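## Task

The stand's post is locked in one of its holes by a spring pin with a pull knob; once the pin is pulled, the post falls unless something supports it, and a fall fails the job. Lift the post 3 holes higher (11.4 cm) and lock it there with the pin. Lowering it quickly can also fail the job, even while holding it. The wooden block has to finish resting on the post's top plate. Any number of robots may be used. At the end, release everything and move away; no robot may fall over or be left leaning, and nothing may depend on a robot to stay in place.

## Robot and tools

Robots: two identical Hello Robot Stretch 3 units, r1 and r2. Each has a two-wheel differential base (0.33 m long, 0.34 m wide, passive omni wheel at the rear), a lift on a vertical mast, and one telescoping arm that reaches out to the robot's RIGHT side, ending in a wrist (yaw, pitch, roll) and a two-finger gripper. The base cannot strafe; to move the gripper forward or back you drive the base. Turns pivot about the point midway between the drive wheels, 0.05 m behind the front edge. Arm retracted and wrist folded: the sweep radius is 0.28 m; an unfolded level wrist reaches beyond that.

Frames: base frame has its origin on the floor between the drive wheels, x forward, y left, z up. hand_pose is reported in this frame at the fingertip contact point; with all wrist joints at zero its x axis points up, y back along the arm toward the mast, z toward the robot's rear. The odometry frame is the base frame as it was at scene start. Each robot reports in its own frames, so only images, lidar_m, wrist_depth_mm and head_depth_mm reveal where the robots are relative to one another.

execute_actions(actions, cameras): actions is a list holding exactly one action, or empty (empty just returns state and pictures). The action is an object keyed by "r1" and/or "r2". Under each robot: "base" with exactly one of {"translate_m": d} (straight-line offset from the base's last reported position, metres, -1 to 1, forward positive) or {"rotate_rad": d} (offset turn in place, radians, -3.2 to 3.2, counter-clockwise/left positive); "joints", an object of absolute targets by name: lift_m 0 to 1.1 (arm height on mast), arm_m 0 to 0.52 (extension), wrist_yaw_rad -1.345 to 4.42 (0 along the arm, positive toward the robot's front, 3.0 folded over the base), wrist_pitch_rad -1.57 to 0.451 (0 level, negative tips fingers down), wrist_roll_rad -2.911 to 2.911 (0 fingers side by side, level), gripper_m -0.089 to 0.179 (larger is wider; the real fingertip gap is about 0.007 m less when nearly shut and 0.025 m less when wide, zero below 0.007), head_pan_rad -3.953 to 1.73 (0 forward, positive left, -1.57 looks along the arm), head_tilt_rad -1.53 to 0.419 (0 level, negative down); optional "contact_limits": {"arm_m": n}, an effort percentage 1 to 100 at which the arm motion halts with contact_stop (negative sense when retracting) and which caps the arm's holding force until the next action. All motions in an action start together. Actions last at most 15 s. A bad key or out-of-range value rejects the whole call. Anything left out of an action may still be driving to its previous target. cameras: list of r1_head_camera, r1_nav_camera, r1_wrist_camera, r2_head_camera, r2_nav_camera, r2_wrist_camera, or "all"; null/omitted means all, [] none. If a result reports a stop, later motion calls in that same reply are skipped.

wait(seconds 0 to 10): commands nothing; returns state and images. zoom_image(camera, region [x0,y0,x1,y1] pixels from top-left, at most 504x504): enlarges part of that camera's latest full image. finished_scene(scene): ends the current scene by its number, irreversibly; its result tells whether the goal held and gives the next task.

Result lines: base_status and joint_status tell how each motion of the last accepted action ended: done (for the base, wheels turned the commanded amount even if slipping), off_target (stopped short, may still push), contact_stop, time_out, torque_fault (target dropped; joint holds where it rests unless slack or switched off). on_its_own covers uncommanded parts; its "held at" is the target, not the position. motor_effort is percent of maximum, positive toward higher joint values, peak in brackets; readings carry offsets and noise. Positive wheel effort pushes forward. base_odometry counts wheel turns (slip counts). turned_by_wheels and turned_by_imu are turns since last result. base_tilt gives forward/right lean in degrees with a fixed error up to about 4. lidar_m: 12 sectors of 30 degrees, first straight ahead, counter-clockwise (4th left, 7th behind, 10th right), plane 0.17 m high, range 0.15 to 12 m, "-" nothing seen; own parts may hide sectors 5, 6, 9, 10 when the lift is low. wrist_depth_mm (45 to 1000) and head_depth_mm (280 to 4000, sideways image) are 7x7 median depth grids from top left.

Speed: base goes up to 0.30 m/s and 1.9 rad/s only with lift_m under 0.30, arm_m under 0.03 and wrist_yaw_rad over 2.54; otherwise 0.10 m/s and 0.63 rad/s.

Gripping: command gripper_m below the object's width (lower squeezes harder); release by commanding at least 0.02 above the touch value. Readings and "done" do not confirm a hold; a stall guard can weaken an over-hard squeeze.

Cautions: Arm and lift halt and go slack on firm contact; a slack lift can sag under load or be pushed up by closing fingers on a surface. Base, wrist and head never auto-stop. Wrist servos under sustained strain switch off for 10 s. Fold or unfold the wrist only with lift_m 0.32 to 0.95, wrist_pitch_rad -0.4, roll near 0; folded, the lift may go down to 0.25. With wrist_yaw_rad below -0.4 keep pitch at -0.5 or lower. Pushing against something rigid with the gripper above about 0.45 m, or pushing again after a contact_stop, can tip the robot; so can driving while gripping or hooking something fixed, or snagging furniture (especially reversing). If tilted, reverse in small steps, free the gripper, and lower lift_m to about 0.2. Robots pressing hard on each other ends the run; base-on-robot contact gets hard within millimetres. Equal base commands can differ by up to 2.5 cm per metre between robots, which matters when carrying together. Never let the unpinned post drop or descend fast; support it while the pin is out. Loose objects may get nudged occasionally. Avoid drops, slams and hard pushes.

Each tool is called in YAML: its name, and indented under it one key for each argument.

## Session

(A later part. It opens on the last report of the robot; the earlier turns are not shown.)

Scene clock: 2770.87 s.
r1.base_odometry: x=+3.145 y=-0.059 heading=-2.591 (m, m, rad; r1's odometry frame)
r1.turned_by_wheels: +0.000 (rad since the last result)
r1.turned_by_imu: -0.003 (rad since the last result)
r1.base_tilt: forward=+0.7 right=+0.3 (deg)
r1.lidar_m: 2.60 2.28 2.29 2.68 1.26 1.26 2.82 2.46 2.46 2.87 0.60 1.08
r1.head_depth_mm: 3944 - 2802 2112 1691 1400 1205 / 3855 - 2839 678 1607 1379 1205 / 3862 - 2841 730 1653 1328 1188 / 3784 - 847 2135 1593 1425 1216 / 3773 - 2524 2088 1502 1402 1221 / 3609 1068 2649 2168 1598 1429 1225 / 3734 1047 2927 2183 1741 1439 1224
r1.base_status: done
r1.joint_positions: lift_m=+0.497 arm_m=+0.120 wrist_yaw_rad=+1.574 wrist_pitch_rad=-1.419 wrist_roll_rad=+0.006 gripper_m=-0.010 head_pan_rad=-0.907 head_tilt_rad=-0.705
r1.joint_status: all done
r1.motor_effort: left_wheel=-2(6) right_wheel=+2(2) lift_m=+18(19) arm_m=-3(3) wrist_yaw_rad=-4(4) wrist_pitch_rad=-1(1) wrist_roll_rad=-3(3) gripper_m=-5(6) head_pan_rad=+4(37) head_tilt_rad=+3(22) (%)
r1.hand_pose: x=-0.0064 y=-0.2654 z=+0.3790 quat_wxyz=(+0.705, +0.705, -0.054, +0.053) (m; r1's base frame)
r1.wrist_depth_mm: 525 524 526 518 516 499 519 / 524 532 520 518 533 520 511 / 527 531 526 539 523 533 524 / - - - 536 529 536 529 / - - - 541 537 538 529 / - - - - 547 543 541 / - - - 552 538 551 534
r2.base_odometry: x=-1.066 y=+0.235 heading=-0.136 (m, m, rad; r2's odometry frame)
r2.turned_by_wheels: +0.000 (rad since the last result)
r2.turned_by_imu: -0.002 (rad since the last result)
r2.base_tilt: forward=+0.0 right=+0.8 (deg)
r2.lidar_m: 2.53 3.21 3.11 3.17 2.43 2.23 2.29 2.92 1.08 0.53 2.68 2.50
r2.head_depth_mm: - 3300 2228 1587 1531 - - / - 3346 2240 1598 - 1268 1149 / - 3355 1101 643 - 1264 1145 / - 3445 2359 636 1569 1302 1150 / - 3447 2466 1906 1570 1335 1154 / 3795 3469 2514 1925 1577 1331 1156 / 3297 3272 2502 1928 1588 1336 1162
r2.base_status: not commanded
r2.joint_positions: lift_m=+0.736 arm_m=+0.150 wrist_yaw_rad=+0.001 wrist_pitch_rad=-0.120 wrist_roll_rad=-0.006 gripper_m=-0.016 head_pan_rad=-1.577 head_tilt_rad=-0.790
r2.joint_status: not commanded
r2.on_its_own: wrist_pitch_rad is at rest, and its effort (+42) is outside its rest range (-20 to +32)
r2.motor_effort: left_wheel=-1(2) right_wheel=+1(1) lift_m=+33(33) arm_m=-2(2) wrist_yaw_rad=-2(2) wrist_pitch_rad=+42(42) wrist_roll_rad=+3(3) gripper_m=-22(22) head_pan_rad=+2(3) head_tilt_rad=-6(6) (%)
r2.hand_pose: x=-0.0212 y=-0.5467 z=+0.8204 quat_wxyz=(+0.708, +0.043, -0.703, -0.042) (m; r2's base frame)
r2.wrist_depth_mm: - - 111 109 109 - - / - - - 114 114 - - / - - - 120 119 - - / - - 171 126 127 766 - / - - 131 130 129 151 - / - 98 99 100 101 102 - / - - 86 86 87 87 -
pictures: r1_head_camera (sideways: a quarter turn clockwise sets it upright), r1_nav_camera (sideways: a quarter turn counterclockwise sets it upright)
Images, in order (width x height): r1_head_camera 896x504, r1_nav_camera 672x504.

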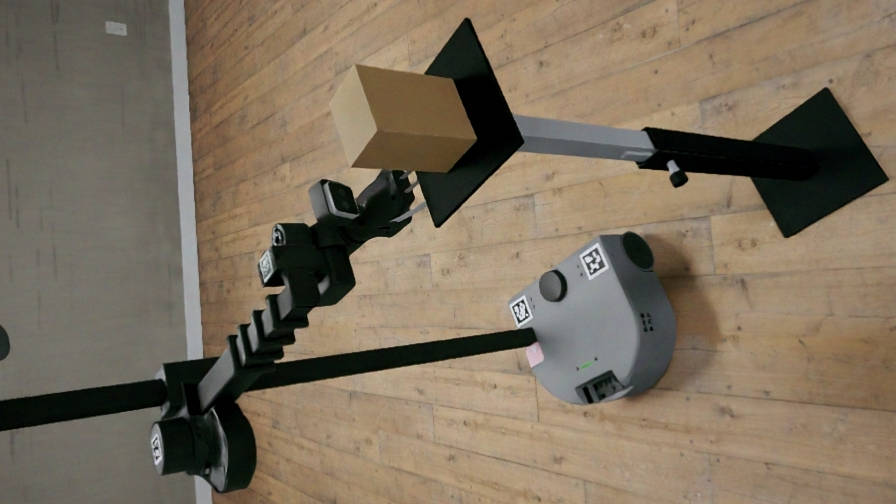

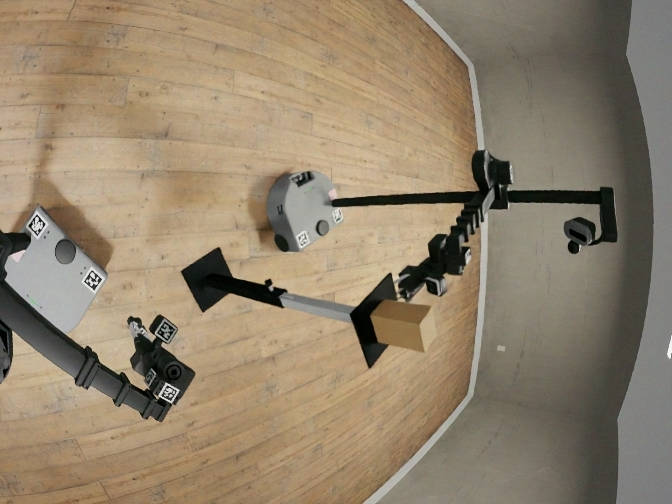

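execute_actions:
  actions:
    - {"r1": {"joints": {"wrist_pitch_rad": 0.0, "lift_m": 0.35, "arm_m": 0.375, "head_pan_rad": -1.0, "head_tilt_rad": -0.9}}}
  cameras: ["r1_wrist_camera", "r1_head_camera"]

Scene clock: 2782.00 s.
r1.base_odometry: x=+3.145 y=-0.059 heading=-2.591 (m, m, rad; r1's odometry frame)
r1.turned_by_wheels: +0.000 (rad since the last result)
r1.turned_by_imu: +0.000 (rad since the last result)
r1.base_tilt: forward=+0.6 right=+0.2 (deg)
r1.lidar_m: 2.59 2.28 2.29 2.67 1.26 1.26 2.83 2.46 2.46 2.87 0.60 1.08
r1.head_depth_mm: 3568 2606 2069 1715 1512 1273 1129 / 3555 2622 1919 1721 1474 1280 1133 / 3639 2650 669 1611 1159 1278 1138 / 3643 805 840 1748 1488 1292 1145 / 3693 804 2119 1531 1472 1293 1151 / 3677 2432 1999 1534 1462 1304 1151 / 960 2543 2156 1767 1502 1311 1151
r1.base_status: not commanded
r1.joint_positions: lift_m=+0.350 arm_m=+0.375 wrist_yaw_rad=+1.572 wrist_pitch_rad=-0.025 wrist_roll_rad=+0.005 gripper_m=-0.010 head_pan_rad=-0.993 head_tilt_rad=-0.889
r1.joint_status: all done
r1.motor_effort: left_wheel=-2(2) right_wheel=+2(1) lift_m=+18(17) arm_m=+4(4) wrist_yaw_rad=-2(4) wrist_pitch_rad=+11(11) wrist_roll_rad=-3(3) gripper_m=-5(5) head_pan_rad=-4(16) head_tilt_rad=-6(26) (%)
r1.hand_pose: x=+0.2342 y=-0.5194 z=+0.4584 quat_wxyz=(+0.505, +0.508, -0.494, +0.493) (m; r1's base frame)
r1.wrist_depth_mm: - - - - - - - / - - - - - - - / - - - - - - - / - - - 236 - - - / - - - 240 867 - - / - - - - 709 901 851 / 791 746 749 706 636 696 684
r2.base_odometry: x=-1.066 y=+0.235 heading=-0.136 (m, m, rad; r2's odometry frame)
r2.turned_by_wheels: +0.000 (rad since the last result)
r2.turned_by_imu: -0.002 (rad since the last result)
r2.base_tilt: forward=+0.0 right=+0.8 (deg)
r2.lidar_m: 2.53 3.22 3.11 3.17 2.42 2.23 2.29 2.90 1.08 0.53 2.68 2.49
r2.head_depth_mm: - 3294 1370 1597 1545 - - / - 3324 2428 1650 - 1259 1147 / - 3353 2337 646 - 1261 1149 / - 3386 2382 636 1529 1307 1158 / - 3431 2465 1867 1565 1331 1158 / 3791 3418 2470 1929 1580 1339 1160 / 3286 3272 2467 1936 1575 1346 1167
r2.base_status: not commanded
r2.joint_positions: lift_m=+0.736 arm_m=+0.150 wrist_yaw_rad=+0.001 wrist_pitch_rad=-0.120 wrist_roll_rad=-0.006 gripper_m=-0.016 head_pan_rad=-1.577 head_tilt_rad=-0.790
r2.joint_status: not commanded
r2.on_its_own: wrist_pitch_rad is at rest, and its effort (+42) is outside its rest range (-20 to +32)
r2.motor_effort: left_wheel=-2(2) right_wheel=+1(1) lift_m=+33(33) arm_m=-2(2) wrist_yaw_rad=-1(2) wrist_pitch_rad=+42(42) wrist_roll_rad=+3(3) gripper_m=-22(22) head_pan_rad=+2(2) head_tilt_rad=-7(6) (%)
r2.hand_pose: x=-0.0212 y=-0.5467 z=+0.8204 quat_wxyz=(+0.708, +0.043, -0.703, -0.042) (m; r2's base frame)
r2.wrist_depth_mm: - - 112 110 109 - - / - - - 114 114 - - / - - - 120 119 - - / - - 171 126 126 - - / - - 131 129 129 151 - / - 98 99 100 101 102 - / - - 86 86 87 88 -
pictures: r1_head_camera (sideways: a quarter turn clockwise sets it upright), r1_wrist_camera
Images, in order (width x height): r1_head_camera 896x504, r1_wrist_camera 644x364.

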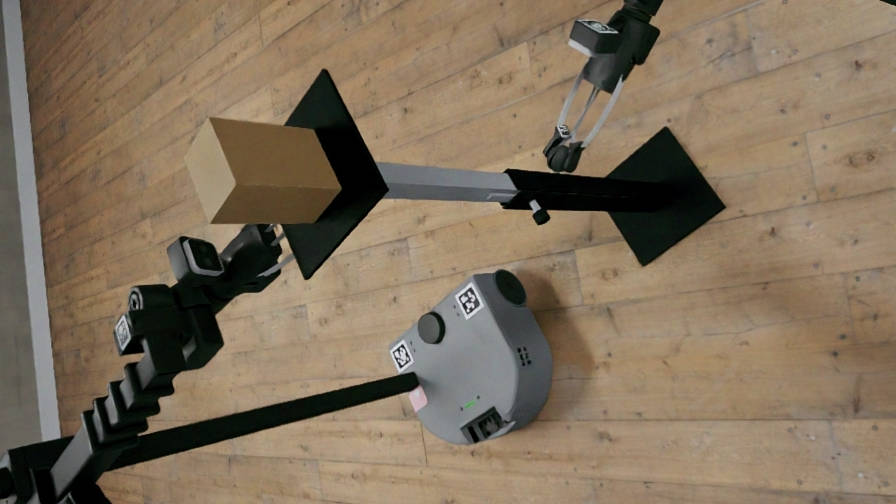

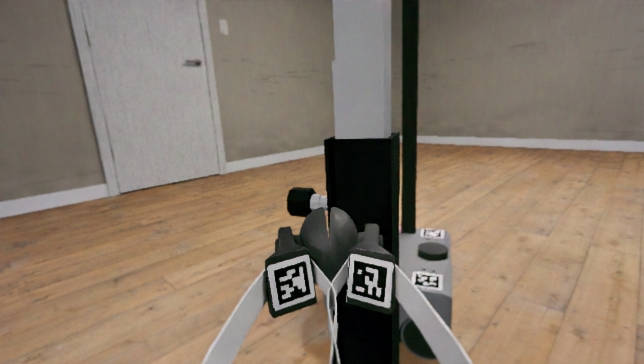

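zoom_image:
  camera: "r1_wrist_camera"
  region: [240, 150, 440, 330]

Region (240, 150, 440, 330) of r1_wrist_camera's 644x364 image, scaled by 2.520; it fills the top 454 rows of this view, and the rest is white.

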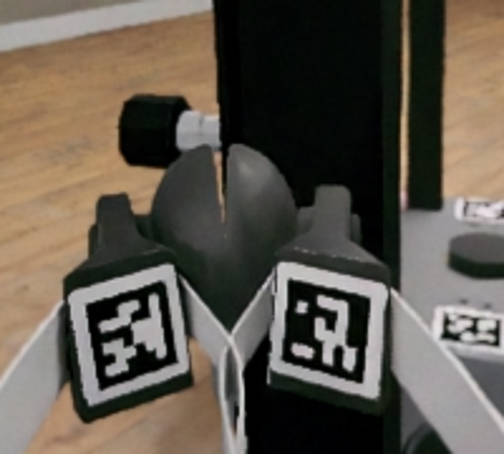

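execute_actions:
  actions:
    - {"r1": {"joints": {"gripper_m": 0.006, "lift_m": 0.355}}}
  cameras: ["r1_wrist_camera"]

zoom_image:
  camera: "r1_wrist_camera"
  region: [230, 150, 430, 330]

Scene clock: 2800.80 s.
r1.base_odometry: x=+3.145 y=-0.059 heading=-2.591 (m, m, rad; r1's odometry frame)
r1.turned_by_wheels: +0.000 (rad since the last result)
r1.turned_by_imu: +0.000 (rad since the last result)
r1.base_tilt: forward=+0.6 right=+0.3 (deg)
r1.lidar_m: 2.61 2.28 2.29 2.67 1.26 1.26 2.84 2.46 2.47 2.87 0.60 1.08
r1.head_depth_mm: 3556 2606 2068 1716 1516 1273 1129 / 3587 2632 1905 1720 1471 1281 1134 / 3638 2664 667 1611 1159 1276 1137 / 3667 803 841 1742 1480 1289 1139 / 3731 805 2125 1531 1467 1295 1146 / 3705 2429 2009 1532 1469 1297 1153 / 957 2557 2140 1770 1500 1304 1152
r1.base_status: not commanded
r1.joint_positions: lift_m=+0.355 arm_m=+0.375 wrist_yaw_rad=+1.572 wrist_pitch_rad=-0.025 wrist_roll_rad=+0.005 gripper_m=+0.006 head_pan_rad=-0.993 head_tilt_rad=-0.889
r1.joint_status: all done
r1.motor_effort: left_wheel=-1(2) right_wheel=+2(2) lift_m=+24(28) arm_m=+4(4) wrist_yaw_rad=-2(1) wrist_pitch_rad=+10(11) wrist_roll_rad=-3(3) gripper_m=-1(58) head_pan_rad=-3(3) head_tilt_rad=-7(6) (%)
r1.hand_pose: x=+0.2342 y=-0.5194 z=+0.4631 quat_wxyz=(+0.505, +0.508, -0.494, +0.493) (m; r1's base frame)
r1.wrist_depth_mm: - - - - - - - / - - - - - - - / - - - - - - - / - - - 240 - - - / - - - - 868 - - / - - - - 726 895 862 / 772 785 738 688 641 706 703
r2.base_odometry: x=-1.066 y=+0.235 heading=-0.136 (m, m, rad; r2's odometry frame)
r2.turned_by_wheels: +0.000 (rad since the last result)
r2.turned_by_imu: -0.001 (rad since the last result)
r2.base_tilt: forward=+0.0 right=+0.8 (deg)
r2.lidar_m: 2.53 3.21 3.11 3.15 2.42 2.24 2.29 2.90 1.08 0.53 2.68 2.50
r2.head_depth_mm: - 3337 1369 1574 1531 - - / - 3338 2448 1644 - 1268 1148 / - 3356 2337 645 - 1261 1151 / - 3438 2355 637 1525 1298 1151 / - 3430 2455 1868 1573 1331 1162 / 3768 3471 2489 1930 1575 1338 1156 / 3274 3277 2481 1942 1593 1337 1161
r2.base_status: not commanded
r2.joint_positions: lift_m=+0.736 arm_m=+0.150 wrist_yaw_rad=+0.001 wrist_pitch_rad=-0.120 wrist_roll_rad=-0.006 gripper_m=-0.016 head_pan_rad=-1.577 head_tilt_rad=-0.790
r2.joint_status: not commanded
r2.on_its_own: wrist_pitch_rad is at rest, and its effort (+42) is outside its rest range (-20 to +32)
r2.motor_effort: left_wheel=-2(2) right_wheel=+1(1) lift_m=+33(33) arm_m=-2(2) wrist_yaw_rad=-2(2) wrist_pitch_rad=+42(42) wrist_roll_rad=+3(3) gripper_m=-22(22) head_pan_rad=+2(3) head_tilt_rad=-7(6) (%)
r2.hand_pose: x=-0.0212 y=-0.5467 z=+0.8204 quat_wxyz=(+0.708, +0.043, -0.703, -0.042) (m; r2's base frame)
r2.wrist_depth_mm: - - 112 110 109 - - / - - - 114 114 - - / - - - 120 119 - - / - - 171 125 127 - - / - - 131 129 129 151 - / - 98 99 100 101 102 - / - - 86 86 87 88 -
pictures: r1_wrist_camera
Images, in order (width x height): r1_wrist_camera 644x364.

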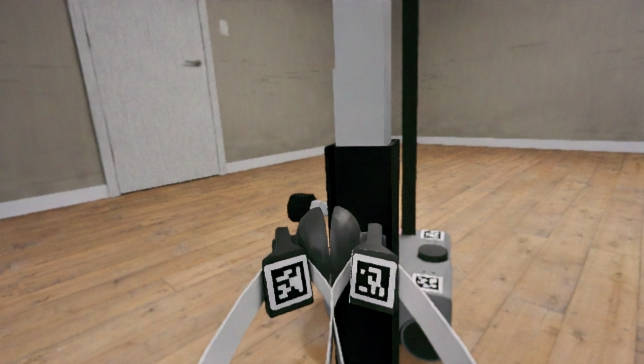

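Region (230, 150, 430, 330) of r1_wrist_camera's 644x364 image, scaled by 2.520; it fills the top 454 rows of this view, and the rest is white.

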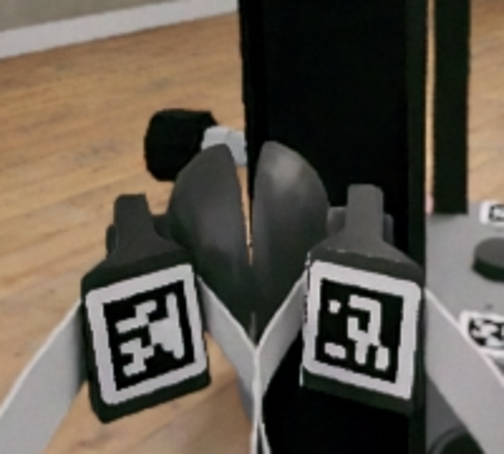

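execute_actions:
  actions:
    - {"r1": {"joints": {"gripper_m": -0.05}}}
  cameras: ["r1_wrist_camera"]

zoom_image:
  camera: "r1_wrist_camera"
  region: [230, 150, 430, 330]

Scene clock: 2921.83 s.
r1.base_odometry: x=+3.145 y=-0.059 heading=-2.591 (m, m, rad; r1's odometry frame)
r1.turned_by_wheels: +0.000 (rad since the last result)
r1.turned_by_imu: +0.000 (rad since the last result)
r1.base_tilt: forward=+0.6 right=+0.3 (deg)
r1.lidar_m: 2.60 2.29 2.28 2.67 1.26 1.26 2.83 2.46 2.46 2.87 0.60 1.08
r1.head_depth_mm: 3549 2610 2066 1715 1511 1276 1130 / 3555 2614 1926 1729 1477 1282 1131 / 3646 2636 668 1614 1183 1280 1138 / 3676 805 839 1742 1479 1288 1141 / 3662 804 2119 1530 1478 1296 1147 / 3664 2430 2030 1542 1464 1300 1150 / 957 2542 2141 1772 1506 1303 1152
r1.base_status: not commanded
r1.joint_positions: lift_m=+0.355 arm_m=+0.375 wrist_yaw_rad=+1.572 wrist_pitch_rad=-0.025 wrist_roll_rad=+0.005 gripper_m=-0.049 head_pan_rad=-0.993 head_tilt_rad=-0.889
r1.joint_status: all done
r1.motor_effort: left_wheel=-1(1) right_wheel=+2(2) lift_m=+25(24) arm_m=+4(4) wrist_yaw_rad=-1(1) wrist_pitch_rad=+10(11) wrist_roll_rad=-3(3) gripper_m=-18(92) head_pan_rad=-3(3) head_tilt_rad=-6(6) (%)
r1.hand_pose: x=+0.2342 y=-0.5194 z=+0.4631 quat_wxyz=(+0.505, +0.508, -0.494, +0.493) (m; r1's base frame)
r1.wrist_depth_mm: - - - - - - - / - - - - - - - / - - - - - - - / - - - 239 - - - / - - - - 869 - - / - - - - 688 903 875 / 802 772 776 685 638 722 690
r2.base_odometry: x=-1.066 y=+0.235 heading=-0.136 (m, m, rad; r2's odometry frame)
r2.turned_by_wheels: +0.000 (rad since the last result)
r2.turned_by_imu: -0.001 (rad since the last result)
r2.base_tilt: forward=+0.1 right=+0.8 (deg)
r2.lidar_m: 2.53 3.22 3.12 3.16 2.42 2.23 2.29 2.90 1.08 0.53 2.68 2.49
r2.head_depth_mm: - 3298 1367 1588 1526 - - / - 3308 2419 1658 - 1264 1146 / - 3284 2320 646 - 1269 1147 / - 3373 2353 637 1532 1301 1155 / - 3448 2455 1860 1576 1335 1159 / 3702 3497 2435 1928 1567 1334 1164 / 3263 3333 2450 1920 1585 1346 1168
r2.base_status: not commanded
r2.joint_positions: lift_m=+0.736 arm_m=+0.150 wrist_yaw_rad=+0.001 wrist_pitch_rad=-0.120 wrist_roll_rad=-0.006 gripper_m=-0.016 head_pan_rad=-1.577 head_tilt_rad=-0.790
r2.joint_status: not commanded
r2.on_its_own: wrist_pitch_rad is at rest, and its effort (+42) is outside its rest range (-20 to +32)
r2.motor_effort: left_wheel=-2(2) right_wheel=+1(1) lift_m=+33(33) arm_m=-2(2) wrist_yaw_rad=-1(1) wrist_pitch_rad=+42(42) wrist_roll_rad=+3(3) gripper_m=-22(22) head_pan_rad=+2(2) head_tilt_rad=-7(6) (%)
r2.hand_pose: x=-0.0212 y=-0.5467 z=+0.8204 quat_wxyz=(+0.708, +0.043, -0.703, -0.042) (m; r2's base frame)
r2.wrist_depth_mm: - - 111 109 109 - - / - - - 114 114 - - / - - - 120 119 - - / - - 170 125 127 - - / - - 131 130 129 151 - / - 98 99 100 101 102 - / - - 86 86 87 87 -
pictures: r1_wrist_camera
Images, in order (width x height): r1_wrist_camera 644x364.

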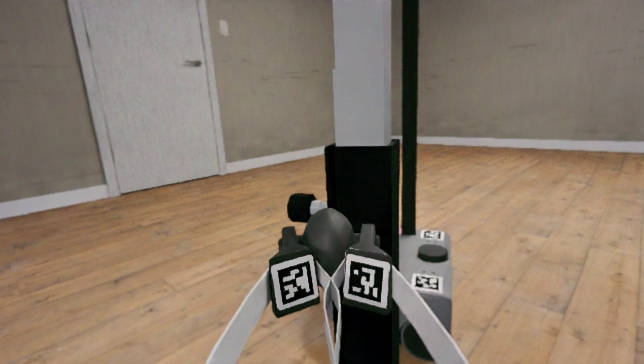

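Region (230, 150, 430, 330) of r1_wrist_camera's 644x364 image, scaled by 2.520; it fills the top 454 rows of this view, and the rest is white.

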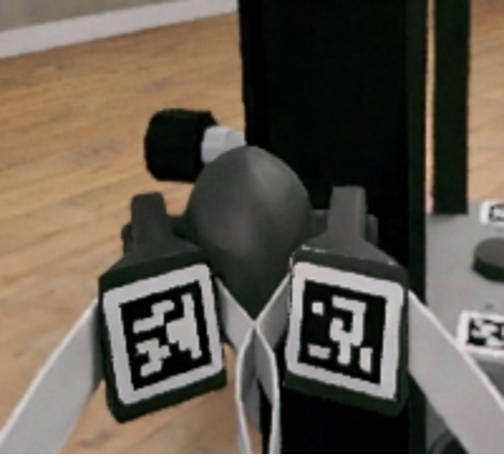

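execute_actions:
  actions:
    - {"r1": {"base": {"rotate_rad": -0.45}, "joints": {"arm_m": 0.16, "wrist_roll_rad": 1.571, "gripper_m": 0.06, "head_pan_rad": -0.7, "head_tilt_rad": -0.9}}}
  cameras: ["r1_wrist_camera", "r1_head_camera"]

Scene clock: 3044.67 s.
r1.base_odometry: x=+3.145 y=-0.059 heading=-3.041 (m, m, rad; r1's odometry frame)
r1.turned_by_wheels: -0.450 (rad since the last result)
r1.turned_by_imu: -0.451 (rad since the last result)
r1.base_tilt: forward=+0.6 right=+0.4 (deg)
r1.lidar_m: 1.20 2.50 2.28 2.30 2.80 1.26 4.36 2.73 2.46 2.48 3.00 0.60
r1.head_depth_mm: 3546 2623 2069 1716 1461 1280 1094 / 3564 2637 2087 1727 1473 1308 1134 / 3620 2659 2027 1727 1476 1268 1136 / 3679 2654 687 1622 1384 1280 1139 / 3703 2684 699 1758 1489 1296 1145 / 3713 800 2058 1585 1453 1301 1148 / 3624 778 2154 1514 1421 1304 1153
r1.base_status: done
r1.joint_positions: lift_m=+0.355 arm_m=+0.160 wrist_yaw_rad=+1.572 wrist_pitch_rad=-0.024 wrist_roll_rad=+1.568 gripper_m=+0.060 head_pan_rad=-0.707 head_tilt_rad=-0.889
r1.joint_status: all done
r1.motor_effort: left_wheel=+3(5) right_wheel=-2(6) lift_m=+24(25) arm_m=-3(4) wrist_yaw_rad=-2(1) wrist_pitch_rad=+10(10) wrist_roll_rad=+2(2) gripper_m=+1(80) head_pan_rad=+4(26) head_tilt_rad=-6(4) (%)
r1.hand_pose: x=+0.2342 y=-0.3049 z=+0.4629 quat_wxyz=(+0.010, +0.707, -0.707, -0.008) (m; r1's base frame)
r1.wrist_depth_mm: - - - - - 733 504 / - - - - - 750 495 / 403 589 412 408 411 409 416 / 436 966 - - 951 757 523 / - - - - - 757 530 / - - - - - 763 537 / - - - - - 725 534
r2.base_odometry: x=-1.066 y=+0.235 heading=-0.136 (m, m, rad; r2's odometry frame)
r2.turned_by_wheels: +0.000 (rad since the last result)
r2.turned_by_imu: -0.002 (rad since the last result)
r2.base_tilt: forward=+0.0 right=+0.8 (deg)
r2.lidar_m: 2.53 3.21 3.12 3.16 2.42 2.24 2.29 2.91 1.08 0.53 2.68 2.49
r2.head_depth_mm: - 3258 2240 1632 1499 - - / - 3333 2396 1643 - 1266 1145 / - 3331 2175 644 - 1263 1153 / - 3439 2342 635 1549 1301 1148 / - 3430 2433 1905 1576 1331 1155 / 3794 3434 2495 1900 1566 1332 1160 / 3279 3302 2456 1933 1586 1338 1160
r2.base_status: not commanded
r2.joint_positions: lift_m=+0.736 arm_m=+0.150 wrist_yaw_rad=+0.001 wrist_pitch_rad=-0.120 wrist_roll_rad=-0.006 gripper_m=-0.016 head_pan_rad=-1.577 head_tilt_rad=-0.790
r2.joint_status: not commanded
r2.on_its_own: wrist_pitch_rad is at rest, and its effort (+42) is outside its rest range (-20 to +32)
r2.motor_effort: left_wheel=-2(2) right_wheel=+1(1) lift_m=+33(33) arm_m=-2(2) wrist_yaw_rad=-1(1) wrist_pitch_rad=+42(42) wrist_roll_rad=+3(3) gripper_m=-21(22) head_pan_rad=+2(2) head_tilt_rad=-7(7) (%)
r2.hand_pose: x=-0.0212 y=-0.5467 z=+0.8204 quat_wxyz=(+0.708, +0.043, -0.703, -0.042) (m; r2's base frame)
r2.wrist_depth_mm: - - 112 109 109 - - / - - - 114 114 - - / - - - 120 120 - - / - - 171 126 126 - - / - - 131 129 129 151 - / - 98 99 100 101 102 - / - - 86 86 87 88 -
pictures: r1_head_camera (sideways: a quarter turn clockwise sets it upright), r1_wrist_camera
Images, in order (width x height): r1_head_camera 896x504, r1_wrist_camera 644x364.

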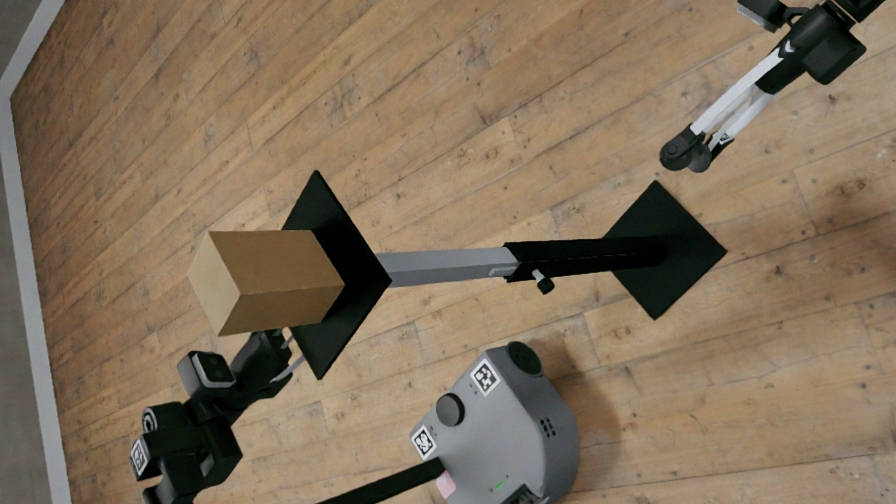

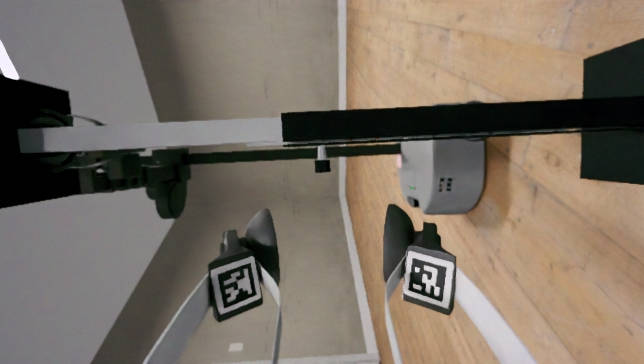

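zoom_image:
  camera: "r1_head_camera"
  region: [640, 0, 896, 190]

Region (640, 0, 896, 190) of r1_head_camera's 896x504 image, scaled by 1.969, with more detail than that image has; it fills the top 374 rows of this view, and the rest is white.

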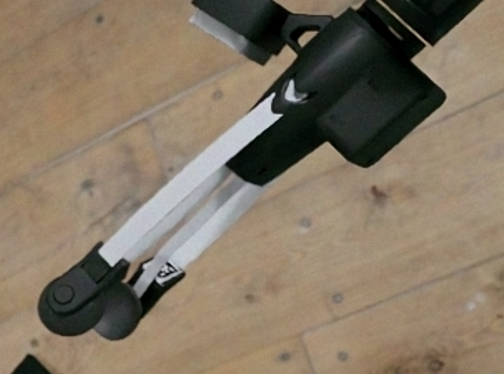

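execute_actions:
  actions:
    - {"r1": {"base": {"translate_m": 0.2}, "joints": {"arm_m": 0.15, "wrist_roll_rad": -1.571, "head_pan_rad": -0.9, "head_tilt_rad": -1.0}}}
  cameras: ["r1_wrist_camera", "r1_head_camera"]

Scene clock: 3082.87 s.
r1.base_odometry: x=+2.946 y=-0.079 heading=-3.041 (m, m, rad; r1's odometry frame)
r1.turned_by_wheels: +0.000 (rad since the last result)
r1.turned_by_imu: +0.001 (rad since the last result)
r1.base_tilt: forward=+0.6 right=+0.3 (deg)
r1.lidar_m: 1.00 2.44 2.21 2.23 2.72 1.45 4.46 2.80 2.53 2.53 0.45 0.89
r1.head_depth_mm: 2730 2201 1830 1581 1383 1270 1118 / 2763 2213 1838 1586 1389 1216 1111 / 2799 2206 598 1559 1413 1232 1134 / 2794 2239 541 770 1319 1234 1120 / 2803 2253 631 1608 1410 1251 1125 / 2819 2265 1801 1613 1365 1259 1129 / 2862 623 1897 1413 1291 1254 1133
r1.base_status: done
r1.joint_positions: lift_m=+0.355 arm_m=+0.150 wrist_yaw_rad=+1.572 wrist_pitch_rad=-0.024 wrist_roll_rad=-1.567 gripper_m=+0.060 head_pan_rad=-0.893 head_tilt_rad=-0.988
r1.joint_status: all done
r1.motor_effort: left_wheel=+2(5) right_wheel=-2(3) lift_m=+25(24) arm_m=-3(3) wrist_yaw_rad=-2(2) wrist_pitch_rad=+11(11) wrist_roll_rad=-2(9) gripper_m=+0(0) head_pan_rad=-3(25) head_tilt_rad=-7(19) (%)
r1.hand_pose: x=+0.2342 y=-0.2947 z=+0.4633 quat_wxyz=(+0.707, +0.010, +0.008, +0.707) (m; r1's base frame)
r1.wrist_depth_mm: 530 757 - - - - - / 522 614 - - - 813 - / 518 608 860 - - - 495 / 513 621 - - - - 429 / 506 678 - - - - - / 240 239 - 230 231 230 230 / 466 589 - - - - -
r2.base_odometry: x=-1.066 y=+0.235 heading=-0.136 (m, m, rad; r2's odometry frame)
r2.turned_by_wheels: +0.000 (rad since the last result)
r2.turned_by_imu: -0.002 (rad since the last result)
r2.base_tilt: forward=+0.1 right=+0.8 (deg)
r2.lidar_m: 2.52 3.21 3.12 3.18 2.42 2.23 2.29 2.90 0.88 0.53 2.68 2.50
r2.head_depth_mm: - 3326 2398 1772 1389 - - / - 3279 2398 1788 - 1256 1148 / - 3355 2339 644 - 1264 1151 / - 3322 2337 637 1577 1306 1147 / - 3398 2442 1930 1565 1330 1160 / 3773 3427 2451 1916 1563 1336 1159 / 3241 3234 2507 1928 1577 1346 1157
r2.base_status: not commanded
r2.joint_positions: lift_m=+0.736 arm_m=+0.150 wrist_yaw_rad=+0.001 wrist_pitch_rad=-0.120 wrist_roll_rad=-0.006 gripper_m=-0.016 head_pan_rad=-1.577 head_tilt_rad=-0.790
r2.joint_status: not commanded
r2.on_its_own: wrist_pitch_rad is at rest, and its effort (+42) is outside its rest range (-20 to +32)
r2.motor_effort: left_wheel=-2(2) right_wheel=+1(1) lift_m=+33(33) arm_m=-2(2) wrist_yaw_rad=-2(2) wrist_pitch_rad=+42(42) wrist_roll_rad=+3(3) gripper_m=-22(23) head_pan_rad=+2(2) head_tilt_rad=-6(6) (%)
r2.hand_pose: x=-0.0212 y=-0.5467 z=+0.8204 quat_wxyz=(+0.708, +0.043, -0.703, -0.042) (m; r2's base frame)
r2.wrist_depth_mm: - - 111 110 109 - - / - - - 114 114 - - / - - - 120 120 - - / - - 170 126 127 - - / - - 131 130 129 151 641 / - 98 99 100 101 102 534 / - - 86 86 87 87 540
pictures: r1_head_camera (sideways: a quarter turn clockwise sets it upright), r1_wrist_camera
Images, in order (width x height): r1_head_camera 896x504, r1_wrist_camera 644x364.

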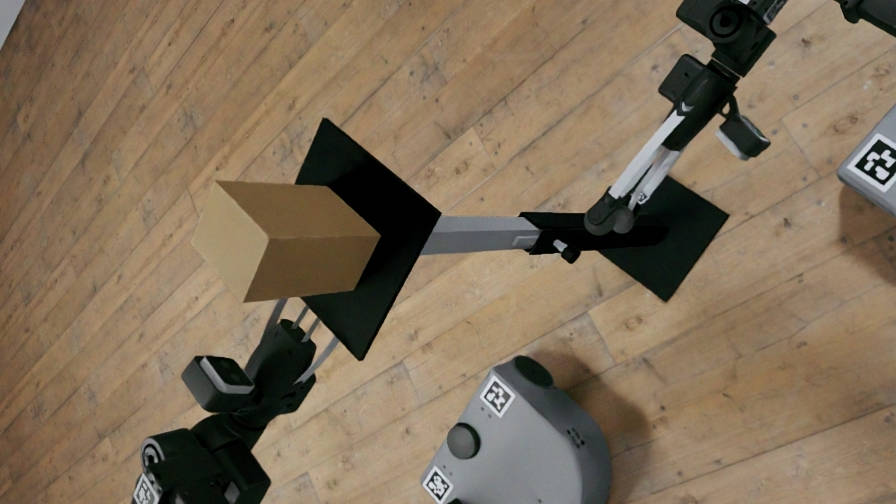

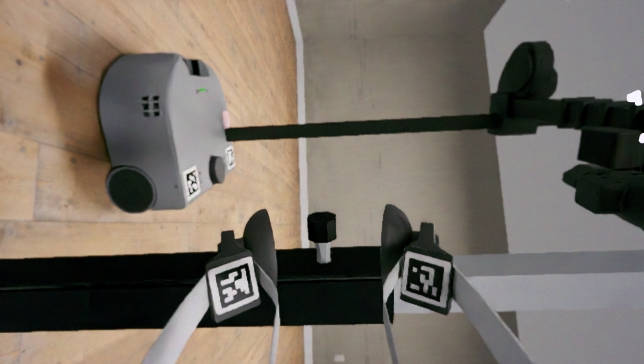

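execute_actions:
  actions:
    - {"r1": {"base": {"translate_m": 0.135}, "joints": {"arm_m": 0.165, "head_pan_rad": -1.1, "head_tilt_rad": -1.1}}}
  cameras: ["r1_wrist_camera", "r1_head_camera"]

Scene clock: 3101.13 s.
r1.base_odometry: x=+2.812 y=-0.092 heading=-3.041 (m, m, rad; r1's odometry frame)
r1.turned_by_wheels: +0.000 (rad since the last result)
r1.turned_by_imu: +0.000 (rad since the last result)
r1.base_tilt: forward=+0.6 right=+0.2 (deg)
r1.lidar_m: 3.75 2.38 2.17 2.19 2.66 1.58 1.58 2.85 2.57 2.59 0.38 0.77
r1.head_depth_mm: 2226 1898 1661 1468 1361 1215 1091 / 2235 1909 1569 1476 1368 1203 - / 2263 466 521 737 1299 1213 - / 2286 1901 535 1446 1296 1215 1125 / 2289 1971 600 1500 1348 1218 1112 / 2310 588 1612 1511 1312 1223 1116 / 2321 570 1689 1509 1220 1230 1121
r1.base_status: done
r1.joint_positions: lift_m=+0.355 arm_m=+0.165 wrist_yaw_rad=+1.572 wrist_pitch_rad=-0.033 wrist_roll_rad=-1.568 gripper_m=+0.060 head_pan_rad=-1.093 head_tilt_rad=-1.086
r1.joint_status: all done
r1.motor_effort: left_wheel=+3(6) right_wheel=-1(2) lift_m=+25(25) arm_m=+4(4) wrist_yaw_rad=-2(1) wrist_pitch_rad=+14(14) wrist_roll_rad=-2(2) gripper_m=-2(2) head_pan_rad=-3(19) head_tilt_rad=-8(21) (%)
r1.hand_pose: x=+0.2340 y=-0.3092 z=+0.4611 quat_wxyz=(+0.707, +0.013, +0.011, +0.707) (m; r1's base frame)
r1.wrist_depth_mm: 510 669 - - - - - / 469 492 - - - - 607 / 478 482 - - - - - / 489 500 - - - - - / 497 672 - - - - - / 511 705 - - - - - / 486 630 - 95 - - -
r2.base_odometry: x=-1.066 y=+0.235 heading=-0.136 (m, m, rad; r2's odometry frame)
r2.turned_by_wheels: +0.000 (rad since the last result)
r2.turned_by_imu: -0.001 (rad since the last result)
r2.base_tilt: forward=+0.0 right=+0.8 (deg)
r2.lidar_m: 2.53 3.21 3.11 3.17 2.42 2.24 2.29 2.91 0.76 0.53 2.67 2.50
r2.head_depth_mm: - 3291 2405 1770 1388 - - / - 3319 2400 1842 - 1266 1147 / - 3379 2332 644 - 1262 1151 / - 3382 2374 636 1556 1305 1152 / - 3379 2439 1921 1568 1327 1156 / 3719 3432 2470 1929 1572 1328 1163 / 3256 3291 2470 1918 1579 1346 1162
r2.base_status: not commanded
r2.joint_positions: lift_m=+0.736 arm_m=+0.150 wrist_yaw_rad=+0.001 wrist_pitch_rad=-0.120 wrist_roll_rad=-0.006 gripper_m=-0.016 head_pan_rad=-1.577 head_tilt_rad=-0.790
r2.joint_status: not commanded
r2.on_its_own: wrist_pitch_rad is at rest, and its effort (+42) is outside its rest range (-20 to +32)
r2.motor_effort: left_wheel=-2(2) right_wheel=+1(1) lift_m=+33(33) arm_m=-2(2) wrist_yaw_rad=-2(2) wrist_pitch_rad=+42(42) wrist_roll_rad=+3(3) gripper_m=-21(22) head_pan_rad=+3(2) head_tilt_rad=-6(6) (%)
r2.hand_pose: x=-0.0212 y=-0.5467 z=+0.8204 quat_wxyz=(+0.708, +0.043, -0.703, -0.042) (m; r2's base frame)
r2.wrist_depth_mm: - - 112 109 109 - - / - - - 115 114 - - / - - - 120 120 - - / - - 171 125 126 - - / - - 131 130 129 151 - / - 98 99 100 100 102 489 / - - 86 86 87 88 450
pictures: r1_head_camera (sideways: a quarter turn clockwise sets it upright), r1_wrist_camera
Images, in order (width x height): r1_head_camera 896x504, r1_wrist_camera 644x364.

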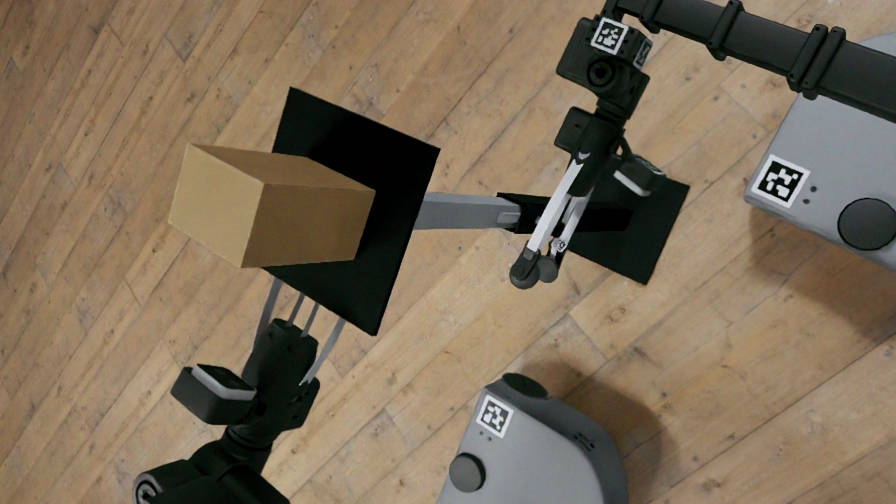

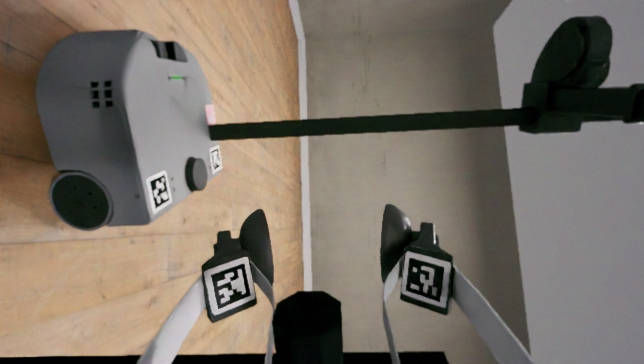

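execute_actions:
  actions:
    - {"r1": {"joints": {"lift_m": 0.348, "gripper_m": 0.07}}}
  cameras: ["r1_wrist_camera"]

execute_actions:
  actions:
    - {"r1": {"joints": {"arm_m": 0.183}, "contact_limits": {"arm_m": 12}}}
  cameras: ["r1_wrist_camera", "r1_head_camera"]

Scene clock: 3112.63 s.
r1.base_odometry: x=+2.812 y=-0.092 heading=-3.041 (m, m, rad; r1's odometry frame)
r1.turned_by_wheels: +0.000 (rad since the last result)
r1.turned_by_imu: +0.000 (rad since the last result)
r1.base_tilt: forward=+0.6 right=+0.2 (deg)
r1.lidar_m: 3.77 2.38 2.17 2.17 2.66 1.58 1.58 2.86 2.57 2.59 0.37 0.77
r1.head_depth_mm: 2245 1906 1659 1469 1354 1220 1091 / 2244 1914 1573 1480 1362 1202 - / 2269 465 521 735 1304 1214 - / 2294 1898 534 1447 1300 1215 1125 / 2295 1953 600 1496 1345 1221 1117 / 2312 589 1609 1504 1313 1226 1120 / 2350 570 1683 1509 1216 1225 1122
r1.base_status: not commanded
r1.joint_positions: lift_m=+0.348 arm_m=+0.165 wrist_yaw_rad=+1.572 wrist_pitch_rad=-0.025 wrist_roll_rad=-1.568 gripper_m=+0.070 head_pan_rad=-1.093 head_tilt_rad=-1.086
r1.joint_status: all done
r1.motor_effort: left_wheel=+3(2) right_wheel=-2(2) lift_m=+18(24) arm_m=+4(4) wrist_yaw_rad=-2(1) wrist_pitch_rad=+11(14) wrist_roll_rad=-2(2) gripper_m=+0(47) head_pan_rad=-3(3) head_tilt_rad=-7(7) (%)
r1.hand_pose: x=+0.2342 y=-0.3092 z=+0.4565 quat_wxyz=(+0.707, +0.010, +0.008, +0.707) (m; r1's base frame)
r1.wrist_depth_mm: 509 661 - - - - - / 463 484 - - - - 602 / 465 483 - - - - - / 484 496 - - - - - / 498 676 - - - - - / 508 706 - - - - - / 496 618 - 94 - - -
r2.base_odometry: x=-1.066 y=+0.235 heading=-0.136 (m, m, rad; r2's odometry frame)
r2.turned_by_wheels: +0.000 (rad since the last result)
r2.turned_by_imu: -0.001 (rad since the last result)
r2.base_tilt: forward=+0.0 right=+0.8 (deg)
r2.lidar_m: 2.52 3.20 3.12 3.15 2.43 2.23 2.29 2.90 0.77 0.53 2.68 2.49
r2.head_depth_mm: - 3342 2388 1776 1389 - - / - 3353 2391 1830 - 1264 1144 / - 3355 2347 646 - 1258 1149 / - 3387 2358 636 1561 1305 1155 / - 3377 2483 1923 1563 1328 1155 / 3771 3433 2465 1937 1580 1332 1158 / 3231 3271 2495 1932 1583 1336 1165
r2.base_status: not commanded
r2.joint_positions: lift_m=+0.736 arm_m=+0.150 wrist_yaw_rad=+0.001 wrist_pitch_rad=-0.120 wrist_roll_rad=-0.006 gripper_m=-0.016 head_pan_rad=-1.577 head_tilt_rad=-0.790
r2.joint_status: not commanded
r2.on_its_own: wrist_pitch_rad is at rest, and its effort (+42) is outside its rest range (-20 to +32)
r2.motor_effort: left_wheel=-2(2) right_wheel=+1(1) lift_m=+33(33) arm_m=-2(2) wrist_yaw_rad=-1(2) wrist_pitch_rad=+42(41) wrist_roll_rad=+3(3) gripper_m=-22(22) head_pan_rad=+3(2) head_tilt_rad=-7(6) (%)
r2.hand_pose: x=-0.0212 y=-0.5467 z=+0.8204 quat_wxyz=(+0.708, +0.043, -0.703, -0.042) (m; r2's base frame)
r2.wrist_depth_mm: - - 112 109 109 - - / - - - 114 114 - - / - - - 120 120 - - / - - 171 126 127 - - / - - 131 130 129 151 - / - 98 99 100 101 102 499 / - - 86 86 87 88 459
pictures: r1_wrist_camera
Images, in order (width x height): r1_wrist_camera 644x364.

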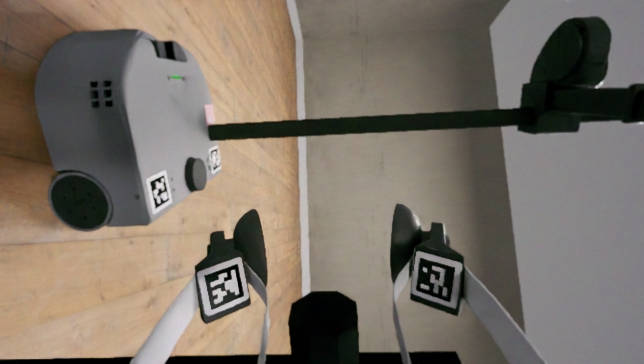

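Scene clock: 3113.63 s.
r1.base_odometry: x=+2.812 y=-0.092 heading=-3.041 (m, m, rad; r1's odometry frame)
r1.turned_by_wheels: +0.000 (rad since the last result)
r1.turned_by_imu: +0.000 (rad since the last result)
r1.base_tilt: forward=+0.6 right=+0.2 (deg)
r1.lidar_m: 3.77 2.38 2.17 2.18 2.66 1.58 1.58 2.85 2.58 2.59 0.38 0.77
r1.head_depth_mm: 2242 1904 1663 1472 1364 1221 1091 / 2251 1913 1578 1477 1364 1206 - / 2257 464 521 736 1306 1210 - / 2278 1901 535 1445 1305 1216 1125 / 2288 1946 599 1498 1349 1223 1115 / 2317 589 1621 1507 1317 1225 1123 / 2334 569 1679 1511 1221 1230 1126
r1.base_status: not commanded
r1.joint_positions: lift_m=+0.348 arm_m=+0.183 wrist_yaw_rad=+1.573 wrist_pitch_rad=-0.025 wrist_roll_rad=-1.570 gripper_m=+0.070 head_pan_rad=-1.093 head_tilt_rad=-1.086
r1.joint_status: all done
r1.motor_effort: left_wheel=+2(2) right_wheel=-1(2) lift_m=+18(18) arm_m=+5(4) wrist_yaw_rad=-3(3) wrist_pitch_rad=+11(11) wrist_roll_rad=-1(2) gripper_m=+0(0) head_pan_rad=-3(3) head_tilt_rad=-7(7) (%)
r1.contact_limits: arm_m 12 (drawing in: default 26, maximum 43; extending or still: default 36, maximum 59)
r1.hand_pose: x=+0.2342 y=-0.3268 z=+0.4565 quat_wxyz=(+0.706, +0.009, +0.009, +0.708) (m; r1's base frame)
r1.wrist_depth_mm: 487 641 - - - - - / 448 480 - - - - 601 / 475 471 700 - - - - / 492 498 - - - - - / 501 707 - - - - - / 503 713 - 90 - - - / 125 118 115 105 110 - 118
r2.base_odometry: x=-1.066 y=+0.235 heading=-0.136 (m, m, rad; r2's odometry frame)
r2.turned_by_wheels: +0.000 (rad since the last result)
r2.turned_by_imu: +0.000 (rad since the last result)
r2.base_tilt: forward=+0.0 right=+0.8 (deg)
r2.lidar_m: 2.52 3.22 3.12 3.17 2.43 2.24 2.29 2.90 0.76 0.53 2.68 2.49
r2.head_depth_mm: - 3292 2395 1760 1388 - - / - 3295 2428 1764 - 1268 1144 / - 3361 2335 644 - 1267 1145 / - 3385 2348 634 1548 1293 1156 / - 3358 2464 1925 1556 1326 1152 / 3750 3424 2465 1932 1588 1338 1166 / 3270 3328 2514 1934 1575 1338 1167
r2.base_status: not commanded
r2.joint_positions: lift_m=+0.736 arm_m=+0.150 wrist_yaw_rad=+0.001 wrist_pitch_rad=-0.120 wrist_roll_rad=-0.006 gripper_m=-0.016 head_pan_rad=-1.577 head_tilt_rad=-0.790
r2.joint_status: not commanded
r2.on_its_own: wrist_pitch_rad is at rest, and its effort (+42) is outside its rest range (-20 to +32)
r2.motor_effort: left_wheel=-2(2) right_wheel=+1(1) lift_m=+33(33) arm_m=-2(3) wrist_yaw_rad=-1(2) wrist_pitch_rad=+42(42) wrist_roll_rad=+3(3) gripper_m=-22(21) head_pan_rad=+2(2) head_tilt_rad=-6(7) (%)
r2.hand_pose: x=-0.0212 y=-0.5467 z=+0.8204 quat_wxyz=(+0.708, +0.043, -0.703, -0.042) (m; r2's base frame)
r2.wrist_depth_mm: - - 112 109 110 - - / - - - 114 114 - - / - - - 120 119 - - / - - 171 125 126 - - / - - 131 129 129 150 - / - 98 99 100 101 102 503 / - - 86 86 87 88 453
pictures: r1_head_camera (sideways: a quarter turn clockwise sets it upright), r1_wrist_camera
Images, in order (width x height): r1_head_camera 896x504, r1_wrist_camera 644x364.

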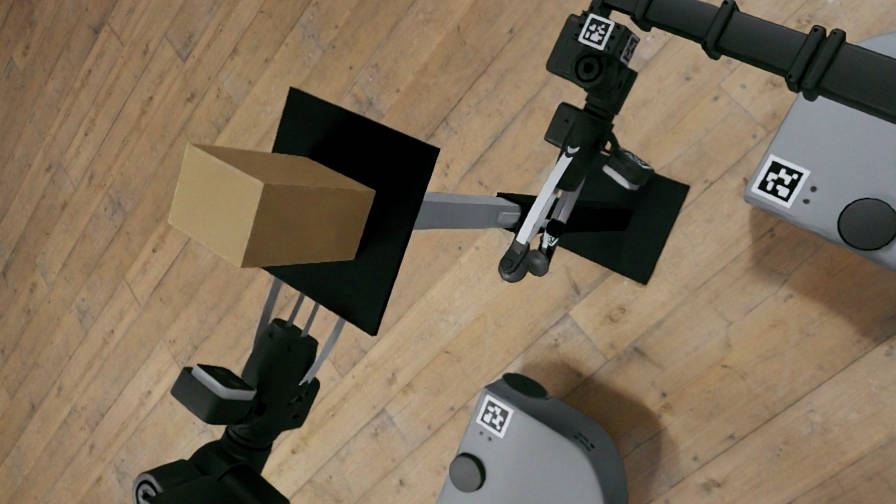

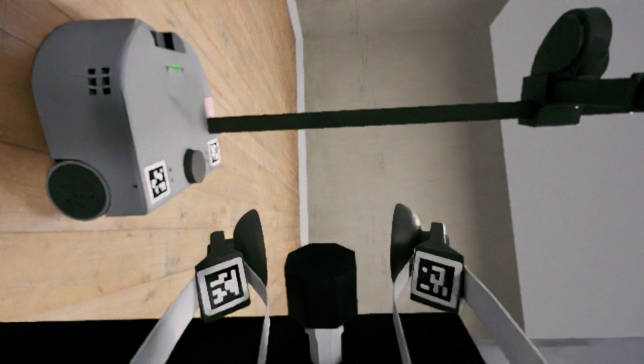

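execute_actions:
  actions:
    - {"r1": {"base": {"translate_m": 0.014}, "joints": {"arm_m": 0.181}}}
  cameras: ["r1_wrist_camera"]

execute_actions:
  actions:
    - {"r1": {"joints": {"arm_m": 0.1865}, "contact_limits": {"arm_m": 12}}}
  cameras: ["r1_wrist_camera", "r1_head_camera"]

Scene clock: 3127.93 s.
r1.base_odometry: x=+2.798 y=-0.094 heading=-3.040 (m, m, rad; r1's odometry frame)
r1.turned_by_wheels: +0.000 (rad since the last result)
r1.turned_by_imu: +0.000 (rad since the last result)
r1.base_tilt: forward=+0.6 right=+0.3 (deg)
r1.lidar_m: 3.77 2.38 2.16 2.17 2.66 1.59 1.60 2.86 2.58 2.60 0.37 0.75
r1.head_depth_mm: 2232 1901 1658 1473 1365 1221 1092 / 2256 1912 569 1457 1366 1207 - / 2271 464 483 711 1278 1211 - / 2277 1938 546 1471 1304 1216 1123 / 2292 1951 594 1499 1348 1222 1112 / 2299 1956 1615 1503 1313 1223 1119 / 2336 548 1680 1515 1212 1229 1124
r1.base_status: done
r1.joint_positions: lift_m=+0.348 arm_m=+0.181 wrist_yaw_rad=+1.573 wrist_pitch_rad=-0.025 wrist_roll_rad=-1.570 gripper_m=+0.070 head_pan_rad=-1.093 head_tilt_rad=-1.087
r1.joint_status: all done
r1.motor_effort: left_wheel=+3(7) right_wheel=-2(4) lift_m=+18(18) arm_m=-3(5) wrist_yaw_rad=-3(3) wrist_pitch_rad=+11(11) wrist_roll_rad=-1(1) gripper_m=+1(0) head_pan_rad=-3(3) head_tilt_rad=-7(7) (%)
r1.hand_pose: x=+0.2342 y=-0.3254 z=+0.4565 quat_wxyz=(+0.706, +0.009, +0.009, +0.708) (m; r1's base frame)
r1.wrist_depth_mm: 477 610 - - - - 630 / 442 530 - - - - 600 / 456 480 729 - - - - / 470 486 - - - - - / 498 696 - - - - - / 512 706 - 84 - - - / 461 587 917 75 - - -
r2.base_odometry: x=-1.066 y=+0.235 heading=-0.136 (m, m, rad; r2's odometry frame)
r2.turned_by_wheels: +0.000 (rad since the last result)
r2.turned_by_imu: -0.001 (rad since the last result)
r2.base_tilt: forward=+0.0 right=+0.8 (deg)
r2.lidar_m: 2.52 3.21 3.11 3.16 2.42 2.23 2.30 2.90 0.75 0.53 2.68 2.49
r2.head_depth_mm: - 3296 2384 1774 1397 - - / - 3332 2393 1794 - 1259 1148 / - 3422 2357 644 - 1263 1147 / - 3408 2334 636 1572 1300 1153 / - 3436 2466 1915 1563 1334 1158 / 3831 3441 2490 1920 1587 1333 1160 / 3242 3270 2486 1928 1585 1341 1160
r2.base_status: not commanded
r2.joint_positions: lift_m=+0.736 arm_m=+0.150 wrist_yaw_rad=+0.001 wrist_pitch_rad=-0.120 wrist_roll_rad=-0.006 gripper_m=-0.016 head_pan_rad=-1.577 head_tilt_rad=-0.790
r2.joint_status: not commanded
r2.on_its_own: wrist_pitch_rad is at rest, and its effort (+42) is outside its rest range (-20 to +32)
r2.motor_effort: left_wheel=-2(2) right_wheel=+1(1) lift_m=+33(33) arm_m=-2(2) wrist_yaw_rad=-2(2) wrist_pitch_rad=+42(42) wrist_roll_rad=+3(3) gripper_m=-21(22) head_pan_rad=+3(2) head_tilt_rad=-6(7) (%)
r2.hand_pose: x=-0.0212 y=-0.5467 z=+0.8204 quat_wxyz=(+0.708, +0.043, -0.703, -0.042) (m; r2's base frame)
r2.wrist_depth_mm: - - 111 109 109 - - / - - - 115 114 - - / - - - 120 119 - - / - - 171 125 127 - - / - - 131 130 130 151 - / - 98 99 100 101 102 494 / - - 86 86 87 87 443
pictures: r1_wrist_camera
Images, in order (width x height): r1_wrist_camera 644x364.

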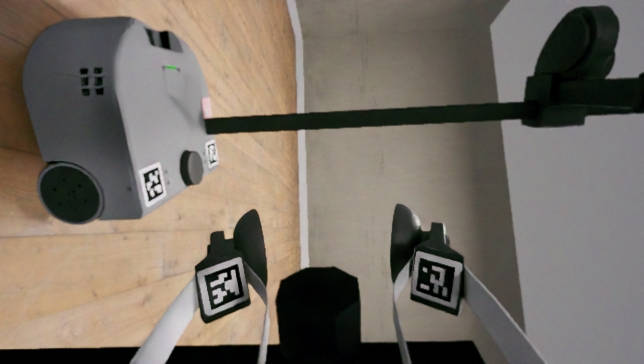

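Scene clock: 3128.60 s.
r1.base_odometry: x=+2.798 y=-0.094 heading=-3.040 (m, m, rad; r1's odometry frame)
r1.turned_by_wheels: +0.000 (rad since the last result)
r1.turned_by_imu: +0.000 (rad since the last result)
r1.base_tilt: forward=+0.6 right=+0.3 (deg)
r1.lidar_m: 3.78 2.38 2.17 2.18 2.64 1.59 1.59 2.86 2.58 2.60 0.37 0.76
r1.head_depth_mm: 2227 1894 1656 1469 1364 1217 1090 / 2259 1910 569 1452 1367 1208 - / 2263 464 483 710 1268 1210 - / 2270 1943 545 1468 1304 1210 1123 / 2284 1942 595 1497 1342 1220 1113 / 2312 1952 1614 1510 1311 1227 1122 / 2328 547 1683 1514 1212 1230 1122
r1.base_status: not commanded
r1.joint_positions: lift_m=+0.348 arm_m=+0.186 wrist_yaw_rad=+1.573 wrist_pitch_rad=-0.025 wrist_roll_rad=-1.570 gripper_m=+0.070 head_pan_rad=-1.093 head_tilt_rad=-1.087
r1.joint_status: all done
r1.motor_effort: left_wheel=+3(2) right_wheel=-2(2) lift_m=+18(18) arm_m=+4(3) wrist_yaw_rad=-3(3) wrist_pitch_rad=+10(11) wrist_roll_rad=-1(1) gripper_m=+1(0) head_pan_rad=-3(4) head_tilt_rad=-7(7) (%)
r1.contact_limits: arm_m 12 (drawing in: default 26, maximum 43; extending or still: default 36, maximum 59)
r1.hand_pose: x=+0.2342 y=-0.3304 z=+0.4565 quat_wxyz=(+0.706, +0.009, +0.009, +0.708) (m; r1's base frame)
r1.wrist_depth_mm: 479 612 - - - - 596 / 442 486 - - - - 576 / 452 473 714 - - - - / 479 483 - - - - - / 495 712 - - - - - / 510 708 - 76 - - - / 451 113 108 76 104 - -
r2.base_odometry: x=-1.066 y=+0.235 heading=-0.136 (m, m, rad; r2's odometry frame)
r2.turned_by_wheels: +0.000 (rad since the last result)
r2.turned_by_imu: +0.000 (rad since the last result)
r2.base_tilt: forward=+0.0 right=+0.8 (deg)
r2.lidar_m: 2.53 3.21 3.12 3.17 2.42 2.24 2.29 2.90 0.75 0.53 2.68 2.49
r2.head_depth_mm: - 3396 2376 1778 1384 - - / - 3354 2408 1784 - 1262 1146 / - 3352 2329 645 - 1265 1139 / - 3386 2338 638 1565 1299 1149 / - 3392 2433 1908 1575 1331 1152 / 3804 3475 2469 1922 1560 1333 1159 / 3248 3311 2498 1924 1602 1342 1170
r2.base_status: not commanded
r2.joint_positions: lift_m=+0.736 arm_m=+0.150 wrist_yaw_rad=+0.001 wrist_pitch_rad=-0.120 wrist_roll_rad=-0.006 gripper_m=-0.016 head_pan_rad=-1.577 head_tilt_rad=-0.790
r2.joint_status: not commanded
r2.on_its_own: wrist_pitch_rad is at rest, and its effort (+42) is outside its rest range (-20 to +32)
r2.motor_effort: left_wheel=-2(2) right_wheel=+1(1) lift_m=+33(33) arm_m=-2(2) wrist_yaw_rad=-2(1) wrist_pitch_rad=+42(42) wrist_roll_rad=+3(3) gripper_m=-22(21) head_pan_rad=+2(2) head_tilt_rad=-6(6) (%)
r2.hand_pose: x=-0.0212 y=-0.5467 z=+0.8204 quat_wxyz=(+0.708, +0.043, -0.703, -0.042) (m; r2's base frame)
r2.wrist_depth_mm: - - 112 110 109 - - / - - - 115 114 - - / - - - 119 120 - - / - - 171 126 127 - - / - - 131 129 129 151 - / - 98 99 100 101 102 499 / - - 86 86 87 88 440
pictures: r1_head_camera (sideways: a quarter turn clockwise sets it upright), r1_wrist_camera
Images, in order (width x height): r1_head_camera 896x504, r1_wrist_camera 644x364.

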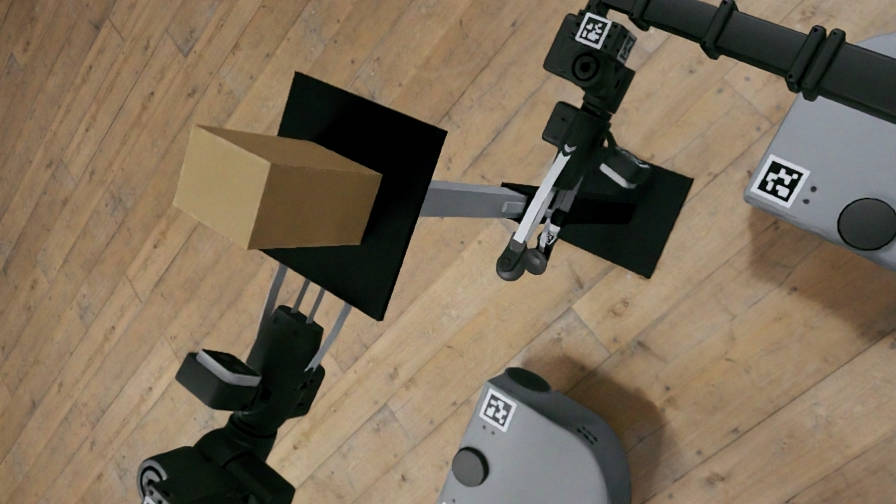

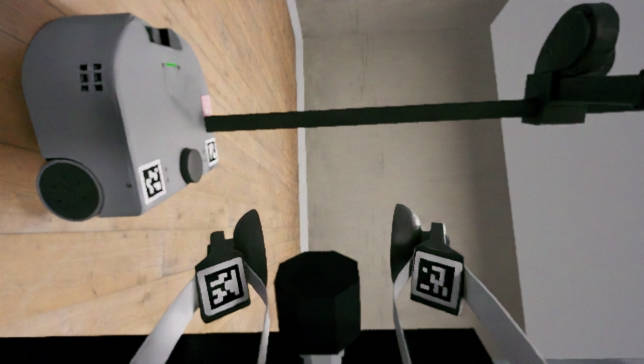

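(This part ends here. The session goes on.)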